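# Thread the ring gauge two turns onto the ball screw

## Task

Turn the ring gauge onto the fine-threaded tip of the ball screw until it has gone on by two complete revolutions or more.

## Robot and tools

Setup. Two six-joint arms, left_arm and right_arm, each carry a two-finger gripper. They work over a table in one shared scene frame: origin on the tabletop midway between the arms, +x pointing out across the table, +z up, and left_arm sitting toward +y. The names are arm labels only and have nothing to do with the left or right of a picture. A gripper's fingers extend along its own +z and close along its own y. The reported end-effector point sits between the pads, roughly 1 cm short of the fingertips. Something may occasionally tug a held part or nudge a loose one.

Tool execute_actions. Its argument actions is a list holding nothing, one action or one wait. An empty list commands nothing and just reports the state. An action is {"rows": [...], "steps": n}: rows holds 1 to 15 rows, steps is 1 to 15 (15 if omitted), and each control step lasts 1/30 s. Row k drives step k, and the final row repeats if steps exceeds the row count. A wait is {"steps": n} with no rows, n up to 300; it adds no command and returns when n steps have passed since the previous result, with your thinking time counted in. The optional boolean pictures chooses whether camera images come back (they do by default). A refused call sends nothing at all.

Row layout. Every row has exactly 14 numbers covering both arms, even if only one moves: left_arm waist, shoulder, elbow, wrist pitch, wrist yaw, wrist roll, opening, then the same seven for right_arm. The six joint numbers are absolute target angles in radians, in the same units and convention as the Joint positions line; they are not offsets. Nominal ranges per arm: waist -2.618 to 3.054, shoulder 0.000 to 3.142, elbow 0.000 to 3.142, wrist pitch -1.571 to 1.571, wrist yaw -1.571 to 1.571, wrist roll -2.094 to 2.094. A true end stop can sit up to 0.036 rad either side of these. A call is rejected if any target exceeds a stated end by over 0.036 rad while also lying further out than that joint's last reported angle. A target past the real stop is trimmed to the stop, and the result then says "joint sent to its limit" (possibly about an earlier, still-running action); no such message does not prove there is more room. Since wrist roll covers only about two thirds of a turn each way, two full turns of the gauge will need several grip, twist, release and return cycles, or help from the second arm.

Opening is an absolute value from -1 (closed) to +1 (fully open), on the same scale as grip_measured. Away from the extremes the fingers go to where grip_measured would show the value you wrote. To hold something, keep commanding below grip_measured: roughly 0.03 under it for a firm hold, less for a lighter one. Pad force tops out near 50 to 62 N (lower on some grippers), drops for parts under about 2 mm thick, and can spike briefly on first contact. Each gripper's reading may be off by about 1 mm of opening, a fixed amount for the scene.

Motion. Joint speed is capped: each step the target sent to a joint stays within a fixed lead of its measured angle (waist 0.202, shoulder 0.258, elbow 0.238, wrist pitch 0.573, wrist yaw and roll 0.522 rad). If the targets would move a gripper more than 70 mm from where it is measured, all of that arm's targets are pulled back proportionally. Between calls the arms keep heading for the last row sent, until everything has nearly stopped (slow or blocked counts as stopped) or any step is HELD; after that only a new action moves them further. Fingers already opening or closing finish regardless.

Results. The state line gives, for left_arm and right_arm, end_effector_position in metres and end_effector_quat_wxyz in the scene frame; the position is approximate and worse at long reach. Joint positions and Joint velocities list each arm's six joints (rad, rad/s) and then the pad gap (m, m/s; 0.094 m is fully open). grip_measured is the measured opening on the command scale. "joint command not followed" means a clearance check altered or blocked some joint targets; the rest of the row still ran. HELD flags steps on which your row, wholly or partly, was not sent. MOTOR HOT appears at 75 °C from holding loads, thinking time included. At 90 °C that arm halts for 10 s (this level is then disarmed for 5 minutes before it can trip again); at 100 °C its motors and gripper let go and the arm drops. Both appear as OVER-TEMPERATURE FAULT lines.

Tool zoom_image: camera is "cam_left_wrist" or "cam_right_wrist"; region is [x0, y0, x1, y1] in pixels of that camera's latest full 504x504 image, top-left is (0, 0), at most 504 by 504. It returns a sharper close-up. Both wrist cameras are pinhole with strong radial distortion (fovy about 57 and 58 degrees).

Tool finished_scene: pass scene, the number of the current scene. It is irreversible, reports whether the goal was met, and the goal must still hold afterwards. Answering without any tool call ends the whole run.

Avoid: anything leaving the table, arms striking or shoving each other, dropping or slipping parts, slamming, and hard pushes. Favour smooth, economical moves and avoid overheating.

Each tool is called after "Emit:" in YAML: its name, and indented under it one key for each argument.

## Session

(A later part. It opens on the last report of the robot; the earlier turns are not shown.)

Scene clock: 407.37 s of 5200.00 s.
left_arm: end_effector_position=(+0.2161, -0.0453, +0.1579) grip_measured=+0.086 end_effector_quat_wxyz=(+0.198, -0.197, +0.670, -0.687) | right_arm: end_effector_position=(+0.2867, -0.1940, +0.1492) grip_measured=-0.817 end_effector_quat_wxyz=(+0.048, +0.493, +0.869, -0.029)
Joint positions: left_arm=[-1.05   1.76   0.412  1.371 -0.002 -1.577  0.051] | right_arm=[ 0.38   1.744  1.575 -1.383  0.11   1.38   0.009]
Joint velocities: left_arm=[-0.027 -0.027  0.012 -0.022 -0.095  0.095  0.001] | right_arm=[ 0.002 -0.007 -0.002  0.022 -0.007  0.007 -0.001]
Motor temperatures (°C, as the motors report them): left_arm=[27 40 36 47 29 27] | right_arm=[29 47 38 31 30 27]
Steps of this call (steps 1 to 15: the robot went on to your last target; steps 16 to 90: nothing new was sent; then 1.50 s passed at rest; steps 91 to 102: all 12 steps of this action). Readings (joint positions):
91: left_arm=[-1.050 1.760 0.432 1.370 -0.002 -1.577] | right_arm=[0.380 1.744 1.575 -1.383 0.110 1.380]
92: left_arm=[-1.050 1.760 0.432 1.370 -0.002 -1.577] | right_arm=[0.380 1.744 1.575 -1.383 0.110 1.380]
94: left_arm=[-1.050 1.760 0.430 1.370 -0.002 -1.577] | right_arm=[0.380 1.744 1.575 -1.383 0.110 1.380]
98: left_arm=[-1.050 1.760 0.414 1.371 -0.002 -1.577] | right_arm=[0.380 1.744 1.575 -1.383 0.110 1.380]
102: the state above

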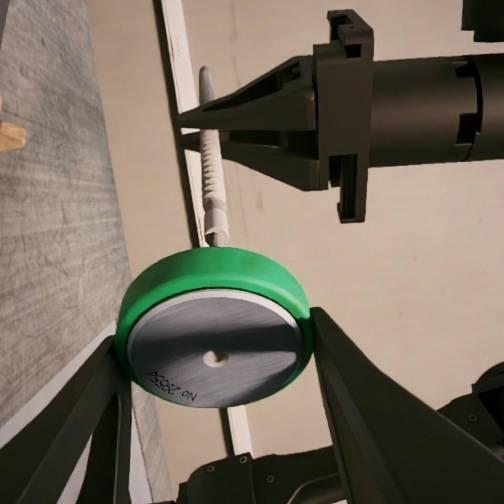

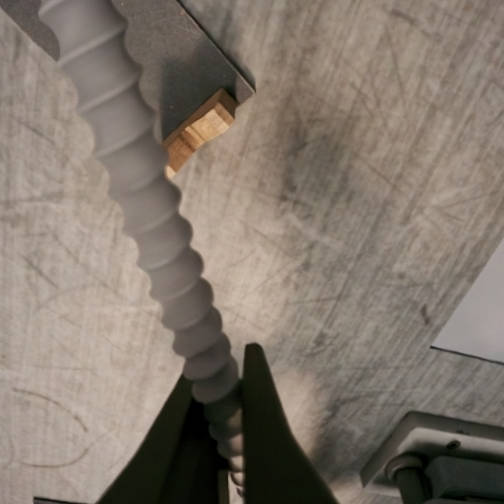

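Emit:
execute_actions:
  actions:
    - {"rows":[[-1.043,1.76,0.403,1.42,0,0,-0.03,0.375,1.74,1.565,-1.38,0.12,1.37,-0.87]],"steps":15}
  pictures: false

Emit:
execute_actions:
  actions:
    - {"rows":[[-1.043,1.76,0.403,1.42,0,0,-0.03,0.385,1.74,1.565,-1.38,0.12,1.385,-0.87],[-1.043,1.76,0.403,1.42,0,0,-0.03,0.392,1.74,1.565,-1.38,0.12,1.395,-0.87],[-1.043,1.76,0.403,1.42,0,0,-0.03,0.40,1.74,1.565,-1.38,0.12,1.405,-0.87],[-1.043,1.76,0.403,1.42,0,0,-0.03,0.407,1.74,1.565,-1.38,0.12,1.41,-0.87]],"steps":15}

Scene clock: 412.80 s of 5200.00 s.
left_arm: end_effector_position=(+0.2161, -0.0453, +0.1578) grip_measured=+0.086 end_effector_quat_wxyz=(+0.586, +0.268, +0.646, -0.410) | right_arm: end_effector_position=(+0.2867, -0.1940, +0.1492) grip_measured=-0.817 end_effector_quat_wxyz=(+0.048, +0.493, +0.869, -0.029)
Joint positions: left_arm=[-1.05   1.76   0.412  1.371 -0.002 -0.217  0.051] | right_arm=[ 0.38   1.744  1.575 -1.383  0.11   1.38   0.009]
Joint velocities: left_arm=[ 0.007 -0.007 -0.007 -0.007  0.051  1.37  -0.001] | right_arm=[ 0.002  0.017 -0.007 -0.007 -0.022  0.022 -0.   ]
Motor temperatures (°C, as the motors report them): left_arm=[27 39 35 48 29 27] | right_arm=[29 47 38 31 30 27]
Steps of this call (steps 1 to 15: the robot went on to your last target; steps 16 to 90: nothing new was sent; then 1.93 s passed at rest; steps 91 to 105: all 15 steps of this action). Readings (joint positions):
91: left_arm=[-1.050 1.760 0.412 1.371 -0.002 -1.496] | right_arm=[0.380 1.744 1.575 -1.383 0.110 1.380]
92: left_arm=[-1.050 1.760 0.412 1.371 -0.002 -1.397] | right_arm=[0.380 1.744 1.575 -1.383 0.110 1.380]
94: left_arm=[-1.050 1.760 0.412 1.371 -0.002 -1.201] | right_arm=[0.380 1.744 1.575 -1.383 0.110 1.380]
98: left_arm=[-1.050 1.760 0.412 1.371 -0.002 -0.808] | right_arm=[0.380 1.744 1.575 -1.383 0.110 1.380]
105: the state above

Scene clock: 413.30 s of 5200.00 s.
left_arm: end_effector_position=(+0.2161, -0.0453, +0.1578) grip_measured=+0.086 end_effector_quat_wxyz=(+0.624, +0.331, +0.616, -0.349) | right_arm: end_effector_position=(+0.2848, -0.1879, +0.1492) grip_measured=-0.817 end_effector_quat_wxyz=(+0.049, +0.492, +0.869, -0.028)
Joint positions: left_arm=[-1.05   1.76   0.412  1.371 -0.002 -0.017  0.051] | right_arm=[ 0.4    1.744  1.575 -1.383  0.11   1.4    0.009]
Joint velocities: left_arm=[ 0.017  0.007 -0.012 -0.037 -0.081  0.022  0.   ] | right_arm=[-0.007 -0.002 -0.002  0.022 -0.081 -0.037  0.   ]
Motor temperatures (°C, as the motors report them): left_arm=[27 39 35 48 29 27] | right_arm=[29 47 38 31 30 27]
Steps of this call (steps 1 to 15: all 15 steps of this action). Readings (joint positions):
1: left_arm=[-1.050 1.760 0.412 1.371 -0.002 -0.175] | right_arm=[0.380 1.744 1.575 -1.383 0.110 1.380]
2: left_arm=[-1.050 1.760 0.412 1.371 -0.002 -0.142] | right_arm=[0.380 1.744 1.575 -1.383 0.110 1.381]
4: left_arm=[-1.050 1.760 0.412 1.371 -0.002 -0.094] | right_arm=[0.383 1.744 1.575 -1.383 0.110 1.387]
8: left_arm=[-1.050 1.760 0.412 1.371 -0.002 -0.044] | right_arm=[0.398 1.744 1.575 -1.383 0.110 1.395]
15: the state above

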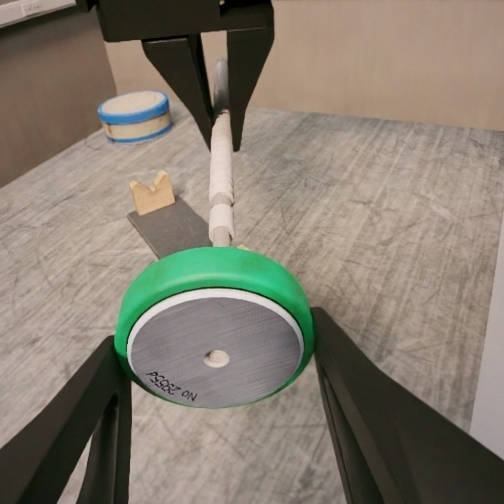

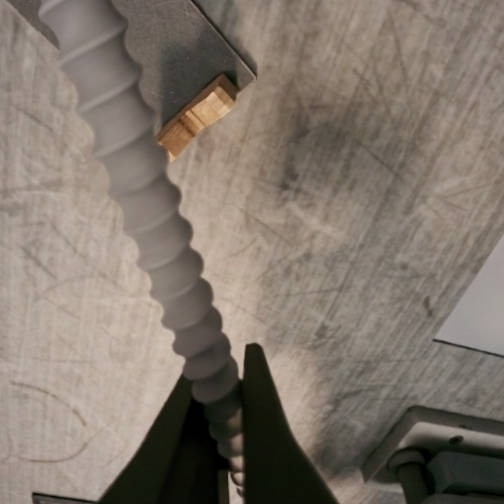

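Emit:
execute_actions:
  actions:
    - {"rows":[[-1.043,1.76,0.403,1.42,0,0,-0.03,0.412,1.74,1.565,-1.38,0.12,1.415,-0.87],[-1.043,1.76,0.403,1.42,0,0,-0.03,0.418,1.74,1.565,-1.38,0.12,1.42,-0.87],[-1.043,1.76,0.403,1.42,0,0,-0.03,0.424,1.74,1.565,-1.38,0.12,1.428,-0.87],[-1.043,1.76,0.403,1.42,0,0,-0.03,0.43,1.74,1.565,-1.38,0.12,1.435,-0.87]],"steps":15}

Scene clock: 416.07 s of 5200.00 s.
left_arm: end_effector_position=(+0.2161, -0.0453, +0.1578) grip_measured=+0.086 end_effector_quat_wxyz=(+0.625, +0.334, +0.614, -0.347) | right_arm: end_effector_position=(+0.2824, -0.1808, +0.1492) grip_measured=-0.817 end_effector_quat_wxyz=(+0.049, +0.493, +0.868, -0.027)
Joint positions: left_arm=[-1.05   1.76   0.412  1.371 -0.002 -0.009  0.051] | right_arm=[ 0.423  1.744  1.575 -1.383  0.11   1.424  0.009]
Joint velocities: left_arm=[-0.007  0.007  0.017 -0.037  0.022  0.066 -0.001] | right_arm=[-0.002  0.012  0.007  0.022  0.037  0.125 -0.001]
Motor temperatures (°C, as the motors report them): left_arm=[27 39 34 48 29 27] | right_arm=[29 47 38 31 30 27]
Steps of this call (steps 1 to 15: the robot went on to your last target; steps 16 to 68: nothing new was sent; steps 69 to 83: all 15 steps of this action). Readings (joint positions):
69: left_arm=[-1.050 1.760 0.412 1.371 -0.002 -0.009] | right_arm=[0.400 1.744 1.575 -1.383 0.110 1.401]
70: left_arm=[-1.050 1.760 0.412 1.371 -0.002 -0.009] | right_arm=[0.400 1.744 1.575 -1.383 0.110 1.403]
72: left_arm=[-1.050 1.760 0.412 1.371 -0.002 -0.009] | right_arm=[0.406 1.744 1.575 -1.383 0.110 1.410]
76: left_arm=[-1.050 1.760 0.412 1.371 -0.002 -0.009] | right_arm=[0.422 1.744 1.575 -1.383 0.110 1.419]
83: the state above

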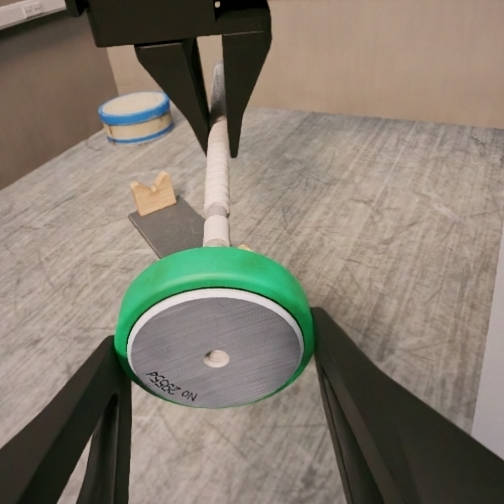

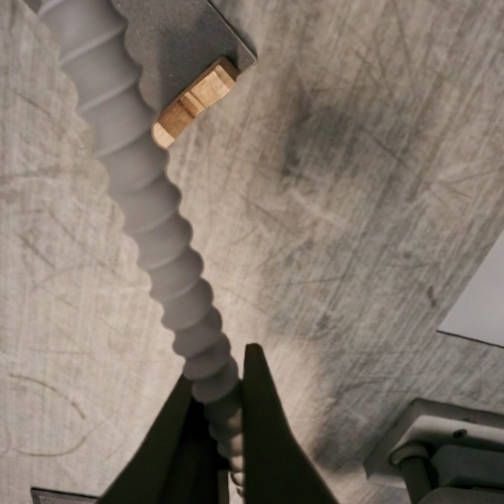

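Emit:
execute_actions:
  actions:
    - {"rows":[[-1.043,1.76,0.403,1.42,0,0,-0.03,0.434,1.74,1.565,-1.38,0.12,1.44,-0.87],[-1.043,1.76,0.403,1.42,0,0,-0.03,0.439,1.74,1.565,-1.38,0.12,1.445,-0.87],[-1.043,1.76,0.403,1.42,0,0,-0.03,0.444,1.74,1.565,-1.38,0.12,1.45,-0.87],[-1.043,1.76,0.403,1.42,0,0,-0.03,0.449,1.74,1.565,-1.38,0.12,1.455,-0.87]],"steps":15}

Scene clock: 419.30 s of 5200.00 s.
left_arm: end_effector_position=(+0.2163, -0.0452, +0.1578) grip_measured=+0.086 end_effector_quat_wxyz=(+0.625, +0.333, +0.614, -0.347) | right_arm: end_effector_position=(+0.2807, -0.1761, +0.1492) grip_measured=-0.817 end_effector_quat_wxyz=(+0.050, +0.493, +0.868, -0.026)
Joint positions: left_arm=[-1.049  1.76   0.412  1.371 -0.002 -0.009  0.051] | right_arm=[ 0.439  1.744  1.575 -1.383  0.112  1.44   0.009]
Joint velocities: left_arm=[ 0.002  0.007 -0.007 -0.022  0.022  0.037  0.   ] | right_arm=[-0.012 -0.037 -0.012  0.022 -0.022 -0.051  0.   ]
Motor temperatures (°C, as the motors report them): left_arm=[27 39 34 48 29 27] | right_arm=[29 47 38 31 30 27]
Steps of this call (steps 1 to 15: the robot went on to your last target; steps 16 to 82: nothing new was sent; steps 83 to 97: all 15 steps of this action). Readings (joint positions):
83: left_arm=[-1.050 1.760 0.412 1.371 -0.002 -0.009] | right_arm=[0.423 1.744 1.575 -1.383 0.110 1.427]
84: left_arm=[-1.050 1.760 0.412 1.371 -0.002 -0.009] | right_arm=[0.423 1.744 1.575 -1.383 0.110 1.428]
86: left_arm=[-1.050 1.760 0.412 1.371 -0.002 -0.009] | right_arm=[0.428 1.744 1.575 -1.383 0.110 1.433]
90: left_arm=[-1.050 1.760 0.412 1.371 -0.002 -0.009] | right_arm=[0.439 1.744 1.575 -1.383 0.112 1.439]
97: the state above

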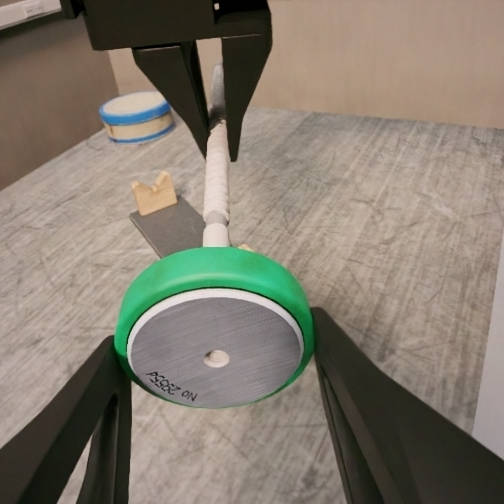

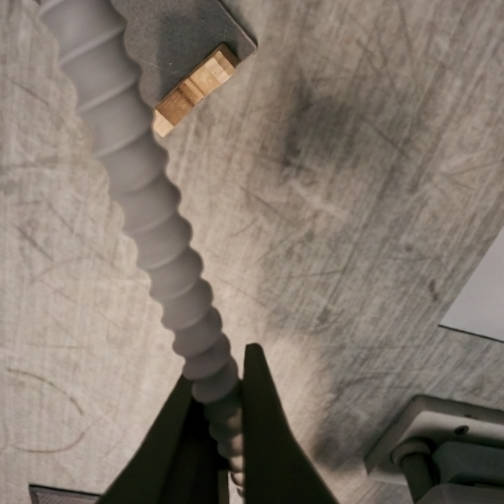

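Emit:
execute_actions:
  actions:
    - {"rows":[[-1.043,1.76,0.403,1.42,0,0,-0.03,0.454,1.74,1.565,-1.38,0.12,1.46,-0.87],[-1.043,1.76,0.403,1.42,0,0,-0.03,0.459,1.74,1.565,-1.38,0.12,1.465,-0.87],[-1.043,1.76,0.403,1.42,0,0,-0.03,0.464,1.74,1.565,-1.38,0.12,1.47,-0.87],[-1.043,1.76,0.403,1.42,0,0,-0.03,0.469,1.74,1.565,-1.38,0.12,1.475,-0.87]],"steps":15}

Scene clock: 423.20 s of 5200.00 s.
left_arm: end_effector_position=(+0.2167, -0.0449, +0.1578) grip_measured=+0.086 end_effector_quat_wxyz=(+0.626, +0.332, +0.615, -0.346) | right_arm: end_effector_position=(+0.2782, -0.1695, +0.1492) grip_measured=-0.817 end_effector_quat_wxyz=(+0.051, +0.490, +0.870, -0.025)
Joint positions: left_arm=[-1.049  1.76   0.412  1.371 -0.005 -0.009  0.051] | right_arm=[ 0.461  1.744  1.575 -1.383  0.112  1.457  0.009]
Joint velocities: left_arm=[-0.012 -0.012 -0.002  0.022  0.022 -0.066 -0.   ] | right_arm=[ 0.012 -0.002  0.002  0.022 -0.022  0.007  0.   ]
Motor temperatures (°C, as the motors report them): left_arm=[27 39 34 48 29 27] | right_arm=[29 47 38 31 30 27]
Steps of this call (steps 1 to 15: the robot went on to your last target; steps 16 to 90: nothing new was sent; then 0.40 s passed at rest; steps 91 to 105: all 15 steps of this action). Readings (joint positions):
91: left_arm=[-1.049 1.760 0.412 1.371 -0.003 -0.009] | right_arm=[0.440 1.744 1.575 -1.383 0.112 1.441]
92: left_arm=[-1.049 1.760 0.412 1.371 -0.003 -0.009] | right_arm=[0.441 1.744 1.575 -1.383 0.112 1.442]
94: left_arm=[-1.049 1.760 0.412 1.371 -0.004 -0.009] | right_arm=[0.448 1.744 1.575 -1.383 0.112 1.447]
98: left_arm=[-1.049 1.760 0.412 1.371 -0.004 -0.009] | right_arm=[0.461 1.744 1.575 -1.383 0.112 1.454]
105: the state above

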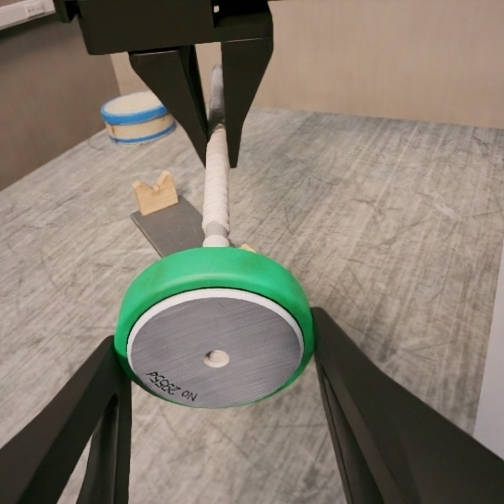

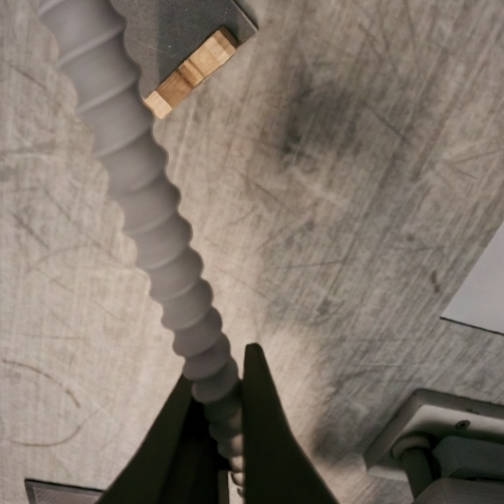

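Emit:
execute_actions:
  actions:
    - {"rows":[[-1.04,1.76,0.403,1.42,0,0,-0.03,0.475,1.74,1.565,-1.38,0.12,1.485,-0.87],[-1.04,1.76,0.403,1.42,0,0,-0.03,0.481,1.74,1.565,-1.38,0.12,1.492,-0.87],[-1.04,1.76,0.403,1.42,0,0,-0.03,0.487,1.74,1.565,-1.38,0.12,1.498,-0.87],[-1.04,1.76,0.403,1.42,0,0,-0.03,0.493,1.74,1.565,-1.38,0.12,1.505,-0.87]],"steps":15}

Scene clock: 426.37 s of 5200.00 s.
left_arm: end_effector_position=(+0.2183, -0.0439, +0.1576) grip_measured=+0.086 end_effector_quat_wxyz=(+0.626, +0.331, +0.616, -0.345) | right_arm: end_effector_position=(+0.2768, -0.1657, +0.1494) grip_measured=-0.817 end_effector_quat_wxyz=(+0.055, +0.495, +0.867, -0.027)
Joint positions: left_arm=[-1.045  1.76   0.412  1.37  -0.006 -0.009  0.051] | right_arm=[ 0.478  1.744  1.575 -1.383  0.121  1.484  0.009]
Joint velocities: left_arm=[ 0.002 -0.002  0.002 -0.11  -0.037  0.022 -0.   ] | right_arm=[ 0.002 -0.007 -0.007  0.022 -0.037 -0.051  0.   ]
Motor temperatures (°C, as the motors report them): left_arm=[27 39 34 48 29 27] | right_arm=[29 47 38 31 30 27]
Steps of this call (steps 1 to 15: the robot went on to your last target; steps 16 to 80: nothing new was sent; steps 81 to 95: all 15 steps of this action). Readings (joint positions):
81: left_arm=[-1.049 1.760 0.412 1.371 -0.006 -0.009] | right_arm=[0.462 1.744 1.575 -1.383 0.112 1.459]
82: left_arm=[-1.048 1.760 0.412 1.371 -0.006 -0.009] | right_arm=[0.463 1.744 1.575 -1.383 0.112 1.463]
84: left_arm=[-1.047 1.760 0.412 1.371 -0.006 -0.009] | right_arm=[0.470 1.744 1.575 -1.383 0.112 1.472]
88: left_arm=[-1.045 1.760 0.412 1.370 -0.006 -0.009] | right_arm=[0.478 1.744 1.575 -1.383 0.121 1.482]
95: the state above

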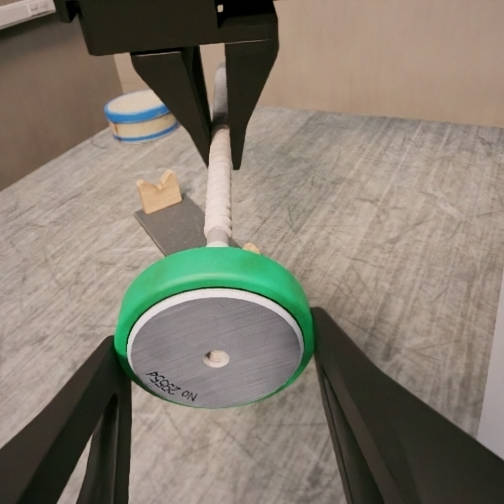

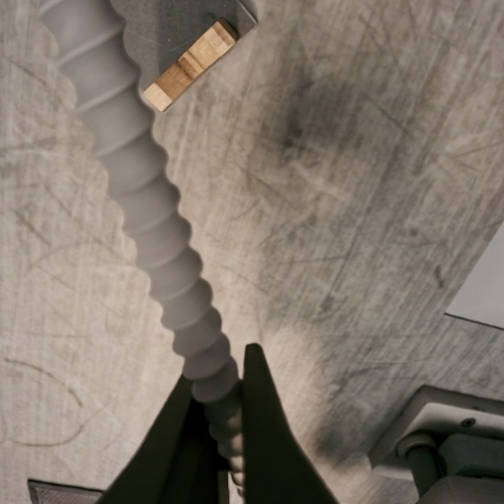

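Emit:
execute_actions:
  actions:
    - {"rows":[[-1.04,1.76,0.403,1.42,0,-2.05,-0.03,0.488,1.74,1.565,-1.38,0.12,1.49,-0.87]],"steps":15}
  pictures: false

Emit:
execute_actions:
  actions:
    - {"steps":35}

Scene clock: 429.97 s of 5200.00 s.
left_arm: end_effector_position=(+0.2182, -0.0440, +0.1576) grip_measured=+0.087 end_effector_quat_wxyz=(+0.229, -0.171, +0.678, -0.677) | right_arm: end_effector_position=(+0.2776, -0.1653, +0.1494) grip_measured=-0.817 end_effector_quat_wxyz=(+0.056, +0.495, +0.867, -0.025)
Joint positions: left_arm=[-1.045  1.76   0.412  1.37  -0.005 -1.491  0.051] | right_arm=[ 0.478  1.744  1.575 -1.379  0.121  1.484  0.009]
Joint velocities: left_arm=[-0.002 -0.022 -0.012 -0.007 -0.022 -2.821 -0.   ] | right_arm=[0.002 0.012 0.002 0.051 0.081 0.066 0.001]
Motor temperatures (°C, as the motors report them): left_arm=[27 39 33 48 29 27] | right_arm=[29 47 39 31 30 27]
Steps of this call (steps 1 to 15: the robot went on to your last target; steps 16 to 90: nothing new was sent; then 0.10 s passed at rest; steps 91 to 105: all 15 steps of this action). Readings (joint positions):
91: left_arm=[-1.045 1.760 0.412 1.370 -0.006 -0.091] | right_arm=[0.478 1.744 1.575 -1.383 0.121 1.484]
92: left_arm=[-1.045 1.760 0.412 1.370 -0.006 -0.191] | right_arm=[0.478 1.744 1.575 -1.383 0.121 1.484]
94: left_arm=[-1.045 1.760 0.412 1.370 -0.006 -0.390] | right_arm=[0.478 1.744 1.575 -1.382 0.121 1.484]
98: left_arm=[-1.045 1.760 0.412 1.370 -0.005 -0.789] | right_arm=[0.478 1.744 1.575 -1.381 0.121 1.484]
105: the state above

Scene clock: 431.13 s of 5200.00 s.
left_arm: end_effector_position=(+0.2182, -0.0440, +0.1577) grip_measured=+0.087 end_effector_quat_wxyz=(-0.036, +0.350, -0.605, +0.714) | right_arm: end_effector_position=(+0.2776, -0.1654, +0.1494) grip_measured=-0.817 end_effector_quat_wxyz=(+0.056, +0.495, +0.867, -0.025)
Joint positions: left_arm=[-1.045  1.76   0.412  1.371 -0.005 -2.044  0.051] | right_arm=[ 0.478  1.744  1.575 -1.379  0.121  1.484  0.009]
Joint velocities: left_arm=[-0.007  0.017 -0.002  0.066 -0.081 -0.007  0.   ] | right_arm=[ 0.017 -0.007 -0.007 -0.051 -0.007  0.022  0.   ]
Motor temperatures (°C, as the motors report them): left_arm=[27 39 33 49 29 27] | right_arm=[29 47 39 31 30 27]
Steps of this call (steps 1 to 35: the robot went on to your last target). Readings (joint positions):
1: left_arm=[-1.045 1.760 0.412 1.370 -0.005 -1.591] | right_arm=[0.478 1.744 1.575 -1.379 0.121 1.484]
2: left_arm=[-1.045 1.760 0.412 1.370 -0.005 -1.681] | right_arm=[0.478 1.744 1.575 -1.379 0.121 1.484]
4: left_arm=[-1.045 1.760 0.412 1.370 -0.005 -1.814] | right_arm=[0.478 1.744 1.575 -1.379 0.121 1.484]
8: left_arm=[-1.045 1.760 0.412 1.371 -0.005 -1.951] | right_arm=[0.478 1.744 1.575 -1.379 0.121 1.484]
35: the state above

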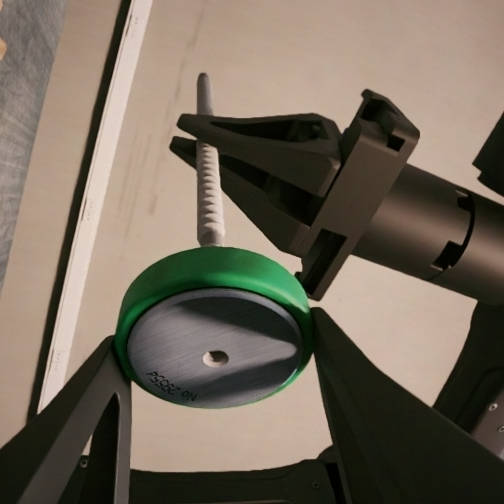

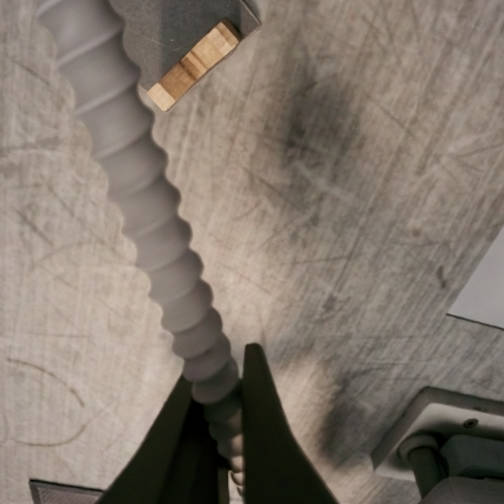

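Emit:
execute_actions:
  actions:
    - {"rows":[[-1.04,1.76,0.403,1.42,0,2.05,-0.03,0.497,1.74,1.565,-1.38,0.12,1.49,-0.87]],"steps":15}
  pictures: false

Emit:
execute_actions:
  actions:
    - {"steps":38}

Scene clock: 435.03 s of 5200.00 s.
left_arm: end_effector_position=(+0.2183, -0.0439, +0.1574) grip_measured=+0.087 end_effector_quat_wxyz=(+0.501, +0.141, +0.685, -0.509) | right_arm: end_effector_position=(+0.2779, -0.1651, +0.1495) grip_measured=-0.817 end_effector_quat_wxyz=(+0.058, +0.494, +0.867, -0.026)
Joint positions: left_arm=[-1.045  1.76   0.412  1.37  -0.006 -0.59   0.051] | right_arm=[ 0.481  1.744  1.575 -1.378  0.125  1.484  0.009]
Joint velocities: left_arm=[ 0.002 -0.007 -0.007 -0.066  0.007  2.777 -0.001] | right_arm=[-0.007  0.002 -0.002 -0.051 -0.051  0.022 -0.   ]
Motor temperatures (°C, as the motors report them): left_arm=[27 39 33 49 29 27] | right_arm=[29 47 39 31 30 27]
Steps of this call (steps 1 to 15: the robot went on to your last target; steps 16 to 90: nothing new was sent; then 0.40 s passed at rest; steps 91 to 105: all 15 steps of this action). Readings (joint positions):
91: left_arm=[-1.045 1.760 0.412 1.371 -0.004 -1.964] | right_arm=[0.479 1.744 1.575 -1.379 0.122 1.484]
92: left_arm=[-1.045 1.760 0.412 1.371 -0.004 -1.865] | right_arm=[0.480 1.744 1.575 -1.379 0.124 1.484]
94: left_arm=[-1.045 1.760 0.412 1.371 -0.004 -1.669] | right_arm=[0.481 1.744 1.575 -1.378 0.125 1.484]
98: left_arm=[-1.045 1.760 0.412 1.371 -0.004 -1.278] | right_arm=[0.481 1.744 1.575 -1.378 0.125 1.484]
105: the state above

Scene clock: 436.30 s of 5200.00 s.
left_arm: end_effector_position=(+0.1981, -0.0505, +0.2010) grip_measured=-0.028 end_effector_quat_wxyz=(+0.711, +0.634, +0.061, +0.298) | right_arm: end_effector_position=(+0.2812, -0.1605, +0.1506) grip_measured=-0.821 end_effector_quat_wxyz=(+0.060, +0.499, +0.864, -0.012)
Joint positions: left_arm=[-1.07   1.747  0.412  1.525  0.05   1.863  0.046] | right_arm=[ 0.483  1.74   1.575 -1.357  0.113  1.498  0.008]
Joint velocities: left_arm=[-0.037  0.012 -0.007  0.051  0.007  0.139  0.   ] | right_arm=[-0.002  0.007 -0.007  0.11  -0.081  0.007 -0.001]
Motor temperatures (°C, as the motors report them): left_arm=[27 39 33 49 29 27] | right_arm=[29 47 39 31 30 27]
Steps of this call (steps 1 to 38: the robot went on to your last target). Readings (joint positions):
1: left_arm=[-1.045 1.760 0.412 1.370 -0.006 -0.492] | right_arm=[0.481 1.744 1.575 -1.378 0.125 1.484]
2: left_arm=[-1.045 1.760 0.412 1.370 -0.006 -0.393] | right_arm=[0.481 1.744 1.575 -1.378 0.125 1.484]
4: left_arm=[-1.045 1.760 0.412 1.369 -0.007 -0.196] | right_arm=[0.481 1.744 1.575 -1.378 0.125 1.484]
8: left_arm=[-1.045 1.760 0.412 1.369 -0.008 0.201] | right_arm=[0.481 1.744 1.575 -1.380 0.125 1.484]
38: the state above

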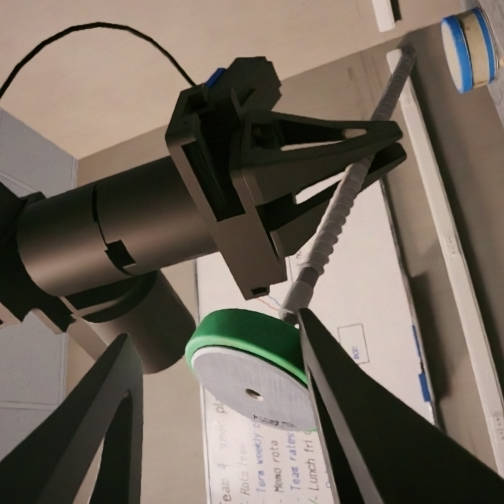

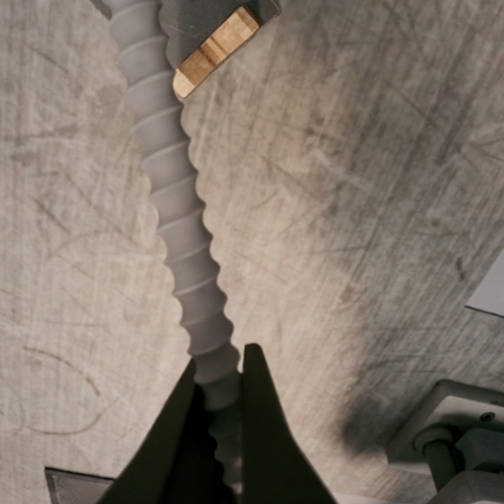

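Emit:
execute_actions:
  actions:
    - {"rows":[[-1.065,1.75,0.43,1.52,0.04,1.8,0.3,0.485,1.74,1.565,-1.38,0.12,1.49,-0.87],[-1.065,1.75,0.43,1.52,0.04,1.75,0.6,0.485,1.74,1.565,-1.38,0.12,1.49,-0.87],[-1.065,1.75,0.43,1.52,0.04,1.7,1,0.485,1.74,1.565,-1.38,0.12,1.49,-0.87]],"steps":15}

Scene clock: 446.73 s of 5200.00 s.
left_arm: end_effector_position=(+0.1976, -0.0507, +0.2026) grip_measured=+1.000 end_effector_quat_wxyz=(+0.732, +0.626, +0.104, +0.248) | right_arm: end_effector_position=(+0.2801, -0.1627, +0.1507) grip_measured=-0.821 end_effector_quat_wxyz=(+0.062, +0.500, +0.864, -0.018)
Joint positions: left_arm=[-1.072  1.747  0.413  1.529  0.048  1.724  0.094] | right_arm=[ 0.483  1.74   1.575 -1.365  0.122  1.499  0.008]
Joint velocities: left_arm=[ 0.007  0.002 -0.017  0.037 -0.051 -0.125  0.   ] | right_arm=[-0.012 -0.002  0.007 -0.022 -0.022  0.037 -0.001]
Motor temperatures (°C, as the motors report them): left_arm=[27 39 33 45 29 29] | right_arm=[29 47 39 31 30 27]
Steps of this call (steps 1 to 30: the robot went on to your last target; steps 31 to 90: nothing new was sent; then 6.93 s passed at rest; steps 91 to 105: all 15 steps of this action). Readings (joint positions):
91: left_arm=[-1.074 1.747 0.413 1.544 0.059 1.868] | right_arm=[0.483 1.740 1.575 -1.350 0.113 1.504]
92: left_arm=[-1.073 1.747 0.413 1.541 0.057 1.849] | right_arm=[0.483 1.740 1.575 -1.351 0.115 1.503]
94: left_arm=[-1.072 1.747 0.413 1.535 0.053 1.802] | right_arm=[0.483 1.740 1.575 -1.357 0.118 1.501]
98: left_arm=[-1.072 1.747 0.413 1.531 0.050 1.751] | right_arm=[0.483 1.740 1.575 -1.363 0.120 1.500]
105: the state above

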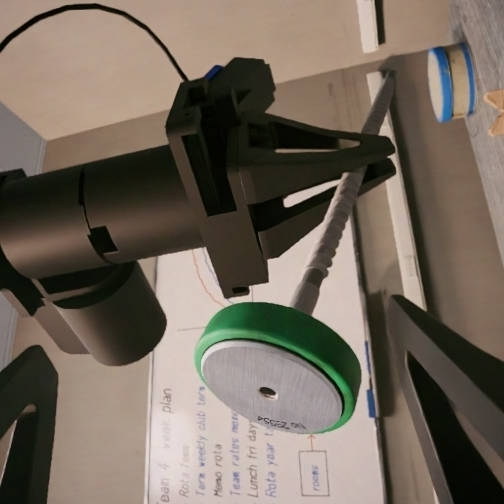

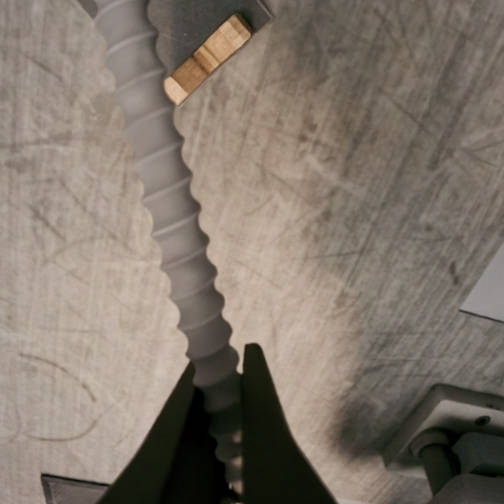

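Emit:
execute_actions:
  actions:
    - {"rows":[[-1.06,1.75,0.43,1.50,0.02,1.65,1,0.485,1.74,1.565,-1.38,0.12,1.49,-0.87],[-1.055,1.75,0.43,1.485,0.01,1.6,1,0.485,1.74,1.565,-1.38,0.12,1.49,-0.87],[-1.05,1.75,0.43,1.47,0,1.57,1,0.485,1.74,1.565,-1.38,0.12,1.49,-0.87]],"steps":15}

Scene clock: 453.20 s of 5200.00 s.
left_arm: end_effector_position=(+0.2105, -0.0456, +0.1907) grip_measured=+1.000 end_effector_quat_wxyz=(+0.726, +0.631, +0.170, +0.213) | right_arm: end_effector_position=(+0.2801, -0.1627, +0.1507) grip_measured=-0.821 end_effector_quat_wxyz=(+0.062, +0.500, +0.864, -0.018)
Joint positions: left_arm=[-1.056  1.747  0.413  1.481  0.009  1.593  0.094] | right_arm=[ 0.483  1.74   1.575 -1.365  0.122  1.499  0.008]
Joint velocities: left_arm=[-0.007 -0.002 -0.022 -0.022  0.022 -0.051  0.   ] | right_arm=[ 0.002  0.002  0.012  0.007 -0.022 -0.007 -0.001]
Motor temperatures (°C, as the motors report them): left_arm=[27 39 33 45 29 28] | right_arm=[29 47 39 31 30 27]
Steps of this call (steps 1 to 15: the robot went on to your last target; steps 16 to 90: nothing new was sent; then 2.97 s passed at rest; steps 91 to 105: all 15 steps of this action). Readings (joint positions):
91: left_arm=[-1.072 1.747 0.413 1.527 0.045 1.708] | right_arm=[0.483 1.740 1.575 -1.365 0.122 1.499]
92: left_arm=[-1.070 1.747 0.413 1.523 0.041 1.692] | right_arm=[0.483 1.740 1.575 -1.365 0.122 1.499]
94: left_arm=[-1.063 1.747 0.413 1.508 0.030 1.655] | right_arm=[0.483 1.740 1.575 -1.365 0.122 1.499]
98: left_arm=[-1.056 1.747 0.413 1.489 0.015 1.614] | right_arm=[0.483 1.740 1.575 -1.365 0.122 1.499]
105: the state above

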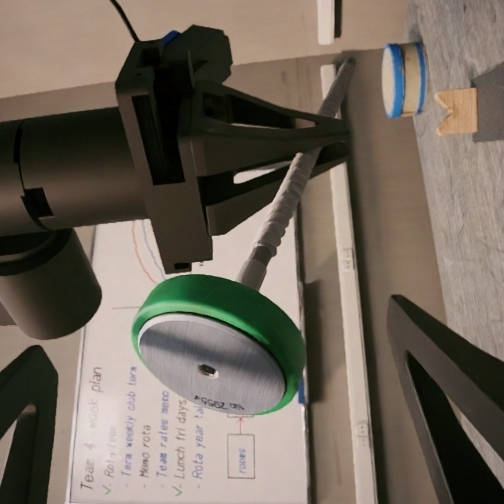

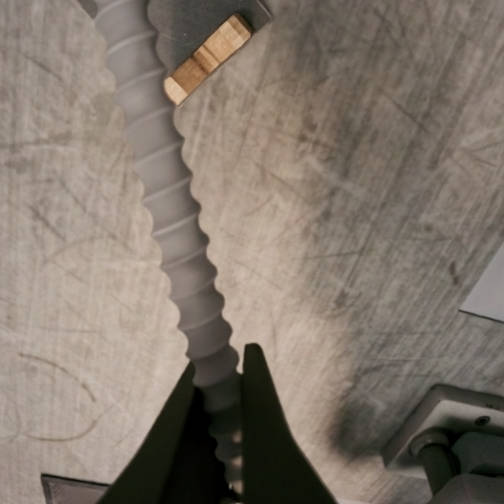

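Emit:
execute_actions:
  actions:
    - {"rows":[[-1.05,1.75,0.43,1.47,0,0,1,0.485,1.74,1.565,-1.38,0.12,1.49,-0.87]],"steps":15}
  pictures: false

Emit:
execute_actions:
  actions:
    - {"rows":[[-1.05,1.75,0.43,1.47,0,0,1,0.49,1.74,1.565,-1.38,0.16,1.49,-0.87],[-1.05,1.75,0.43,1.47,0,0,1,0.495,1.74,1.565,-1.38,0.19,1.49,-0.87],[-1.05,1.75,0.43,1.47,0,0,1,0.50,1.74,1.565,-1.38,0.22,1.49,-0.87],[-1.05,1.75,0.43,1.46,0,0,1,0.505,1.74,1.565,-1.38,0.25,1.49,-0.87],[-1.05,1.75,0.43,1.45,0,0,1,0.51,1.74,1.565,-1.38,0.28,1.49,-0.87]],"steps":15}

Scene clock: 459.97 s of 5200.00 s.
left_arm: end_effector_position=(+0.2109, -0.0454, +0.1899) grip_measured=+1.000 end_effector_quat_wxyz=(+0.697, +0.381, +0.532, -0.293) | right_arm: end_effector_position=(+0.2801, -0.1627, +0.1507) grip_measured=-0.821 end_effector_quat_wxyz=(+0.061, +0.499, +0.864, -0.018)
Joint positions: left_arm=[-1.056  1.747  0.413  1.478  0.007  0.223  0.094] | right_arm=[ 0.483  1.74   1.575 -1.365  0.122  1.499  0.008]
Joint velocities: left_arm=[-0.007  0.027 -0.002 -0.095 -0.022 -1.487  0.   ] | right_arm=[-0.007 -0.002 -0.007 -0.066  0.022 -0.007 -0.001]
Motor temperatures (°C, as the motors report them): left_arm=[27 39 34 45 29 28] | right_arm=[29 47 39 31 30 27]
Steps of this call (steps 1 to 15: the robot went on to your last target; steps 16 to 90: nothing new was sent; then 3.27 s passed at rest; steps 91 to 105: all 15 steps of this action). Readings (joint positions):
91: left_arm=[-1.056 1.747 0.413 1.478 0.007 1.506] | right_arm=[0.483 1.740 1.575 -1.365 0.122 1.499]
92: left_arm=[-1.056 1.747 0.413 1.478 0.007 1.407] | right_arm=[0.483 1.740 1.575 -1.365 0.122 1.499]
94: left_arm=[-1.056 1.747 0.413 1.478 0.007 1.212] | right_arm=[0.483 1.740 1.575 -1.365 0.122 1.499]
98: left_arm=[-1.056 1.747 0.413 1.478 0.007 0.819] | right_arm=[0.483 1.740 1.575 -1.365 0.122 1.499]
105: the state above

Scene clock: 460.47 s of 5200.00 s.
left_arm: end_effector_position=(+0.2112, -0.0459, +0.1859) grip_measured=+1.000 end_effector_quat_wxyz=(+0.659, +0.328, +0.574, -0.360) | right_arm: end_effector_position=(+0.2891, -0.1801, +0.1557) grip_measured=-0.821 end_effector_quat_wxyz=(+0.122, +0.490, +0.861, -0.057)
Joint positions: left_arm=[-1.056  1.747  0.413  1.461  0.007  0.019  0.094] | right_arm=[ 0.501  1.74   1.575 -1.365  0.267  1.499  0.008]
Joint velocities: left_arm=[-0.022 -0.012 -0.007 -0.095 -0.066 -0.037  0.   ] | right_arm=[-0.007 -0.007  0.002 -0.022  0.066  0.081  0.001]
Motor temperatures (°C, as the motors report them): left_arm=[27 39 34 45 29 28] | right_arm=[29 47 39 31 30 27]
Steps of this call (steps 1 to 15: all 15 steps of this action). Readings (joint positions):
1: left_arm=[-1.056 1.747 0.413 1.478 0.007 0.180] | right_arm=[0.483 1.740 1.575 -1.365 0.126 1.499]
2: left_arm=[-1.056 1.747 0.413 1.478 0.007 0.146] | right_arm=[0.483 1.740 1.575 -1.365 0.137 1.499]
4: left_arm=[-1.056 1.747 0.413 1.477 0.007 0.098] | right_arm=[0.487 1.740 1.575 -1.365 0.171 1.499]
8: left_arm=[-1.056 1.747 0.413 1.467 0.007 0.047] | right_arm=[0.499 1.740 1.575 -1.365 0.234 1.499]
15: the state above

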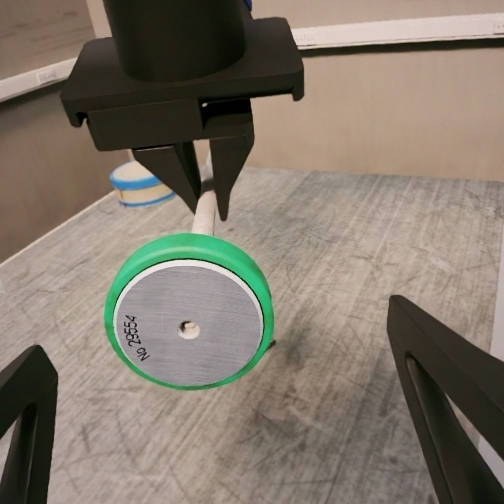

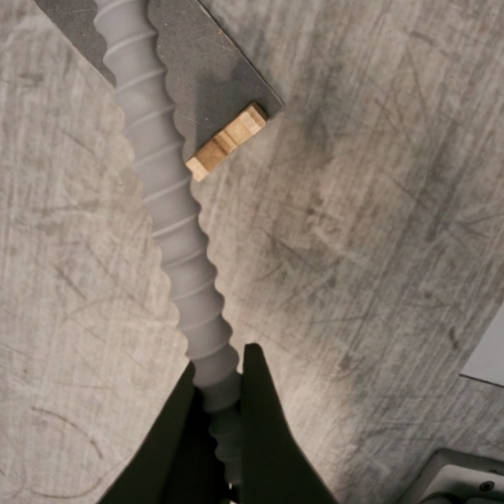

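Emit:
execute_actions:
  actions:
    - {"rows":[[-1.05,1.75,0.43,1.45,0,-0.3,1,0.51,1.74,1.565,-1.38,0.29,1.47,-0.87],[-1.05,1.75,0.43,1.44,0,-0.7,1,0.51,1.74,1.565,-1.38,0.30,1.45,-0.87],[-1.05,1.75,0.43,1.43,0,-1.1,1,0.51,1.74,1.565,-1.38,0.31,1.43,-0.87],[-1.05,1.75,0.43,1.42,0,-1.58,1,0.51,1.74,1.565,-1.38,0.32,1.41,-0.87]],"steps":15}
  pictures: false

Emit:
execute_actions:
  actions:
    - {"steps":20}

Scene clock: 465.50 s of 5200.00 s.
left_arm: end_effector_position=(+0.2119, -0.0465, +0.1784) grip_measured=+1.000 end_effector_quat_wxyz=(+0.280, -0.110, +0.663, -0.685) | right_arm: end_effector_position=(+0.2924, -0.1866, +0.1578) grip_measured=-0.821 end_effector_quat_wxyz=(+0.137, +0.456, +0.876, -0.074)
Joint positions: left_arm=[-1.056  1.747  0.413  1.431  0.005 -1.347  0.094] | right_arm=[ 0.501  1.74   1.575 -1.365  0.309  1.424  0.008]
Joint velocities: left_arm=[-0.027 -0.012  0.002 -0.007 -0.022 -1.546  0.   ] | right_arm=[-0.017  0.002  0.012 -0.081 -0.051  0.051 -0.   ]
Motor temperatures (°C, as the motors report them): left_arm=[27 39 34 45 29 28] | right_arm=[29 46 39 31 30 27]
Steps of this call (steps 1 to 15: the robot went on to your last target; steps 16 to 90: nothing new was sent; then 1.53 s passed at rest; steps 91 to 105: all 15 steps of this action). Readings (joint positions):
91: left_arm=[-1.056 1.747 0.413 1.460 0.006 -0.037] | right_arm=[0.501 1.740 1.575 -1.365 0.274 1.496]
92: left_arm=[-1.056 1.747 0.413 1.459 0.006 -0.129] | right_arm=[0.501 1.740 1.575 -1.365 0.277 1.490]
94: left_arm=[-1.056 1.747 0.413 1.453 0.006 -0.328] | right_arm=[0.501 1.740 1.575 -1.365 0.287 1.469]
98: left_arm=[-1.056 1.747 0.413 1.439 0.006 -0.727] | right_arm=[0.501 1.740 1.575 -1.365 0.303 1.439]
105: the state above

Scene clock: 466.17 s of 5200.00 s.
left_arm: end_effector_position=(+0.2119, -0.0465, +0.1780) grip_measured=+1.000 end_effector_quat_wxyz=(-0.201, +0.184, -0.647, +0.712) | right_arm: end_effector_position=(+0.2925, -0.1869, +0.1579) grip_measured=-0.821 end_effector_quat_wxyz=(+0.137, +0.454, +0.877, -0.075)
Joint positions: left_arm=[-1.056  1.747  0.413  1.429  0.005 -1.574  0.094] | right_arm=[ 0.501  1.74   1.575 -1.365  0.311  1.42   0.008]
Joint velocities: left_arm=[-0.017  0.007 -0.002  0.007 -0.037 -0.11   0.   ] | right_arm=[-0.007 -0.022 -0.012 -0.007 -0.022 -0.022  0.   ]
Motor temperatures (°C, as the motors report them): left_arm=[27 39 34 45 29 28] | right_arm=[29 46 39 31 30 27]
Steps of this call (steps 1 to 20: the robot went on to your last target). Readings (joint positions):
1: left_arm=[-1.056 1.747 0.413 1.431 0.005 -1.393] | right_arm=[0.501 1.740 1.575 -1.365 0.310 1.423]
2: left_arm=[-1.056 1.747 0.413 1.430 0.005 -1.430] | right_arm=[0.501 1.740 1.575 -1.365 0.310 1.422]
4: left_arm=[-1.056 1.747 0.413 1.430 0.005 -1.483] | right_arm=[0.501 1.740 1.575 -1.365 0.311 1.421]
8: left_arm=[-1.056 1.747 0.413 1.429 0.005 -1.538] | right_arm=[0.501 1.740 1.575 -1.365 0.311 1.420]
20: the state above

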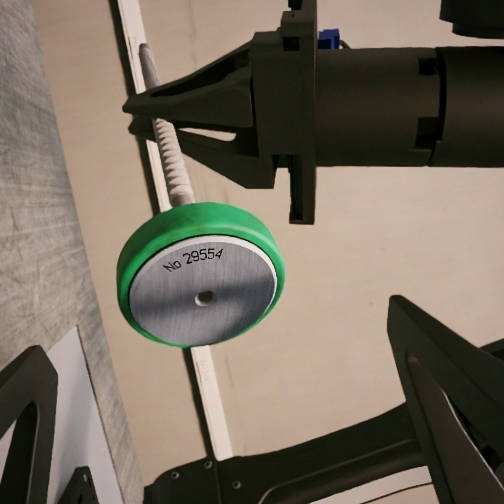

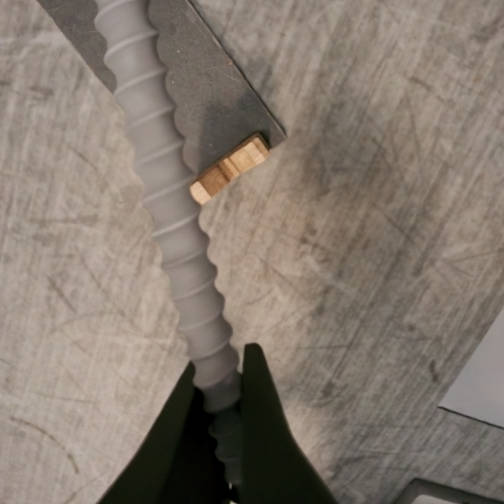

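Emit:
execute_actions:
  actions:
    - {"rows":[[-1.05,1.75,0.43,1.41,0,-1.58,1,0.515,1.74,1.565,-1.38,0.35,1.42,-0.87],[-1.05,1.75,0.43,1.40,0,-1.58,1,0.525,1.74,1.565,-1.38,0.38,1.43,-0.87],[-1.05,1.75,0.43,1.39,0,-1.58,1,0.535,1.74,1.565,-1.38,0.41,1.44,-0.87],[-1.05,1.75,0.43,1.38,0,-1.58,1,0.545,1.74,1.565,-1.38,0.43,1.45,-0.87],[-1.05,1.75,0.43,1.37,0,-1.58,1,0.545,1.74,1.565,-1.38,0.45,1.46,-0.87]],"steps":15}

Scene clock: 478.67 s of 5200.00 s.
left_arm: end_effector_position=(+0.2123, -0.0472, +0.1663) grip_measured=+1.000 end_effector_quat_wxyz=(+0.196, -0.190, +0.663, -0.697) | right_arm: end_effector_position=(+0.2977, -0.1921, +0.1655) grip_measured=-0.821 end_effector_quat_wxyz=(+0.187, +0.446, +0.869, -0.103)
Joint positions: left_arm=[-1.056  1.747  0.413  1.382  0.005 -1.576  0.094] | right_arm=[ 0.539  1.74   1.575 -1.365  0.429  1.448  0.008]
Joint velocities: left_arm=[-0.007  0.017  0.002 -0.051 -0.037  0.007  0.   ] | right_arm=[-0.002  0.012 -0.002  0.007  0.066 -0.022 -0.002]
Motor temperatures (°C, as the motors report them): left_arm=[27 39 34 45 29 28] | right_arm=[29 46 39 31 30 27]
Steps of this call (steps 1 to 15: the robot went on to your last target; steps 16 to 90: nothing new was sent; then 9.00 s passed at rest; steps 91 to 105: all 15 steps of this action). Readings (joint positions):
91: left_arm=[-1.056 1.747 0.413 1.429 0.005 -1.576] | right_arm=[0.501 1.740 1.575 -1.365 0.315 1.420]
92: left_arm=[-1.056 1.747 0.413 1.426 0.005 -1.576] | right_arm=[0.504 1.740 1.575 -1.365 0.325 1.420]
94: left_arm=[-1.056 1.747 0.413 1.416 0.005 -1.576] | right_arm=[0.515 1.740 1.575 -1.365 0.356 1.425]
98: left_arm=[-1.056 1.747 0.413 1.394 0.005 -1.576] | right_arm=[0.538 1.740 1.575 -1.365 0.403 1.440]
105: the state above

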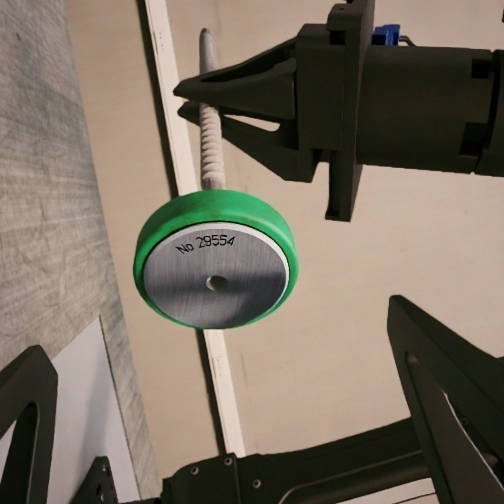

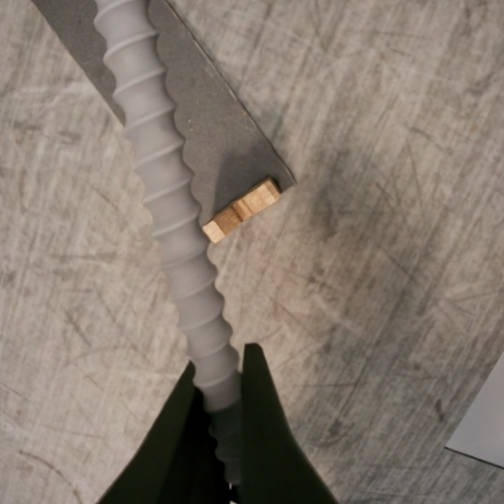

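Emit:
execute_actions:
  actions:
    - {"rows":[[-1.05,1.75,0.43,1.365,0,0,1,0.545,1.74,1.565,-1.38,0.46,1.46,-0.87]],"steps":15}
  pictures: false

Emit:
execute_actions:
  actions:
    - {"steps":22}

Scene clock: 486.70 s of 5200.00 s.
left_arm: end_effector_position=(+0.2124, -0.0473, +0.1647) grip_measured=+1.000 end_effector_quat_wxyz=(+0.588, +0.270, +0.637, -0.418) | right_arm: end_effector_position=(+0.2989, -0.1942, +0.1667) grip_measured=-0.821 end_effector_quat_wxyz=(+0.194, +0.446, +0.867, -0.107)
Joint positions: left_arm=[-1.056  1.747  0.413  1.376  0.005 -0.216  0.094] | right_arm=[ 0.539  1.74   1.575 -1.365  0.444  1.451  0.008]
Joint velocities: left_arm=[-0.012  0.002  0.002  0.051 -0.037  1.355  0.   ] | right_arm=[ 0.012 -0.017 -0.007 -0.022  0.037 -0.037  0.   ]
Motor temperatures (°C, as the motors report them): left_arm=[27 39 34 44 29 27] | right_arm=[29 46 39 31 30 27]
Steps of this call (steps 1 to 15: the robot went on to your last target; steps 16 to 90: nothing new was sent; then 4.53 s passed at rest; steps 91 to 105: all 15 steps of this action). Readings (joint positions):
91: left_arm=[-1.056 1.747 0.413 1.378 0.005 -1.495] | right_arm=[0.539 1.740 1.575 -1.365 0.436 1.451]
92: left_arm=[-1.056 1.747 0.413 1.377 0.005 -1.397] | right_arm=[0.539 1.740 1.575 -1.365 0.437 1.451]
94: left_arm=[-1.056 1.747 0.413 1.376 0.005 -1.200] | right_arm=[0.539 1.740 1.575 -1.365 0.440 1.451]
98: left_arm=[-1.056 1.747 0.413 1.376 0.005 -0.808] | right_arm=[0.539 1.740 1.575 -1.365 0.443 1.451]
105: the state above

Scene clock: 487.43 s of 5200.00 s.
left_arm: end_effector_position=(+0.2124, -0.0473, +0.1646) grip_measured=+1.000 end_effector_quat_wxyz=(+0.628, +0.334, +0.606, -0.355) | right_arm: end_effector_position=(+0.2989, -0.1942, +0.1667) grip_measured=-0.821 end_effector_quat_wxyz=(+0.194, +0.446, +0.867, -0.107)
Joint positions: left_arm=[-1.056  1.747  0.413  1.375  0.005 -0.011  0.094] | right_arm=[ 0.539  1.74   1.575 -1.365  0.444  1.451  0.008]
Joint velocities: left_arm=[ 0.002 -0.002 -0.002 -0.022 -0.051  0.066  0.   ] | right_arm=[-0.007 -0.007 -0.007 -0.007  0.081 -0.007  0.   ]
Motor temperatures (°C, as the motors report them): left_arm=[27 39 34 44 29 27] | right_arm=[29 46 39 31 30 27]
Steps of this call (steps 1 to 22: the robot went on to your last target). Readings (joint positions):
1: left_arm=[-1.056 1.747 0.413 1.376 0.005 -0.175] | right_arm=[0.539 1.740 1.575 -1.365 0.444 1.451]
2: left_arm=[-1.056 1.747 0.413 1.376 0.005 -0.141] | right_arm=[0.539 1.740 1.575 -1.365 0.444 1.451]
4: left_arm=[-1.056 1.747 0.413 1.375 0.005 -0.094] | right_arm=[0.539 1.740 1.575 -1.365 0.444 1.451]
8: left_arm=[-1.056 1.747 0.413 1.375 0.005 -0.044] | right_arm=[0.539 1.740 1.575 -1.365 0.444 1.451]
22: the state above

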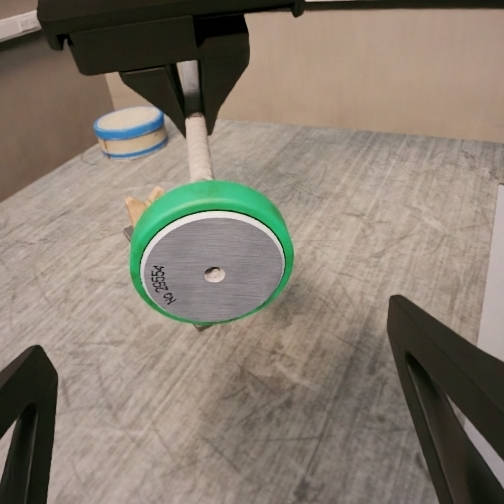

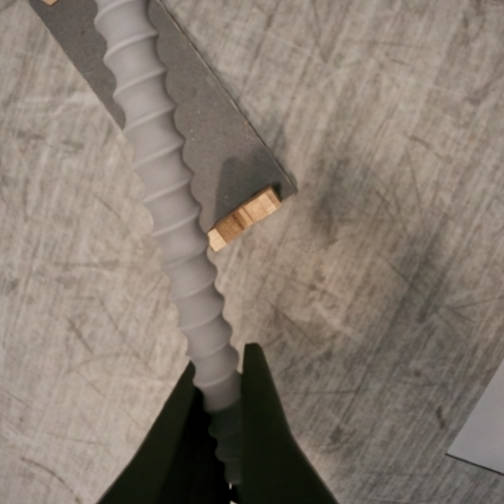

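Emit:
execute_actions:
  actions:
    - {"rows":[[-1.045,1.75,0.43,1.365,0,0,1,0.545,1.74,1.565,-1.38,0.46,1.48,-0.87],[-1.04,1.75,0.43,1.365,0,0,1,0.545,1.74,1.565,-1.38,0.46,1.50,-0.87],[-1.033,1.75,0.43,1.365,0,0,1,0.545,1.74,1.565,-1.38,0.46,1.515,-0.87]],"steps":15}

Scene clock: 492.43 s of 5200.00 s.
left_arm: end_effector_position=(+0.2188, -0.0432, +0.1645) grip_measured=+1.000 end_effector_quat_wxyz=(+0.631, +0.329, +0.609, -0.349) | right_arm: end_effector_position=(+0.2988, -0.1943, +0.1667) grip_measured=-0.821 end_effector_quat_wxyz=(+0.196, +0.469, +0.855, -0.102)
Joint positions: left_arm=[-1.039  1.747  0.413  1.375  0.004 -0.009  0.094] | right_arm=[ 0.539  1.74   1.575 -1.366  0.444  1.503  0.008]
Joint velocities: left_arm=[ 0.002 -0.007 -0.007 -0.007  0.11  -0.081  0.   ] | right_arm=[ 0.002  0.012 -0.002 -0.037 -0.022 -0.007 -0.001]
Motor temperatures (°C, as the motors report them): left_arm=[27 39 34 44 29 27] | right_arm=[29 46 39 31 30 27]
Steps of this call (steps 1 to 15: the robot went on to your last target; steps 16 to 90: nothing new was sent; then 1.50 s passed at rest; steps 91 to 105: all 15 steps of this action). Readings (joint positions):
91: left_arm=[-1.056 1.747 0.413 1.375 0.005 -0.009] | right_arm=[0.539 1.740 1.575 -1.366 0.444 1.454]
92: left_arm=[-1.055 1.747 0.413 1.375 0.005 -0.009] | right_arm=[0.539 1.740 1.575 -1.366 0.444 1.460]
94: left_arm=[-1.047 1.747 0.413 1.375 0.005 -0.009] | right_arm=[0.539 1.740 1.575 -1.366 0.444 1.476]
98: left_arm=[-1.039 1.747 0.413 1.375 0.004 -0.009] | right_arm=[0.539 1.740 1.575 -1.366 0.444 1.494]
105: the state above

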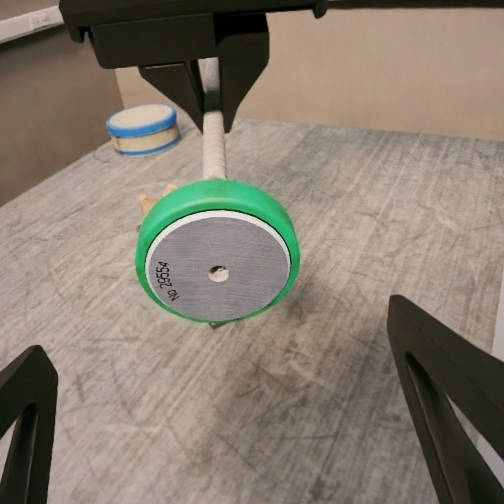

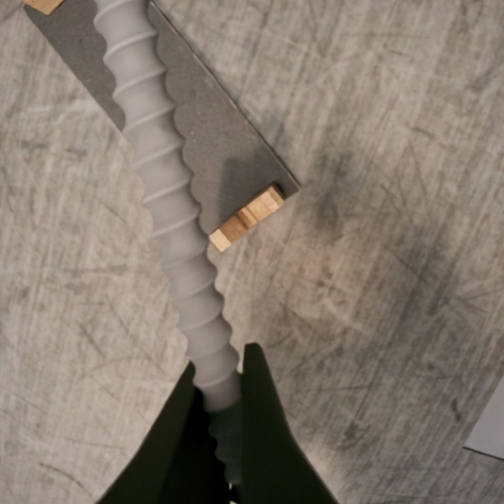

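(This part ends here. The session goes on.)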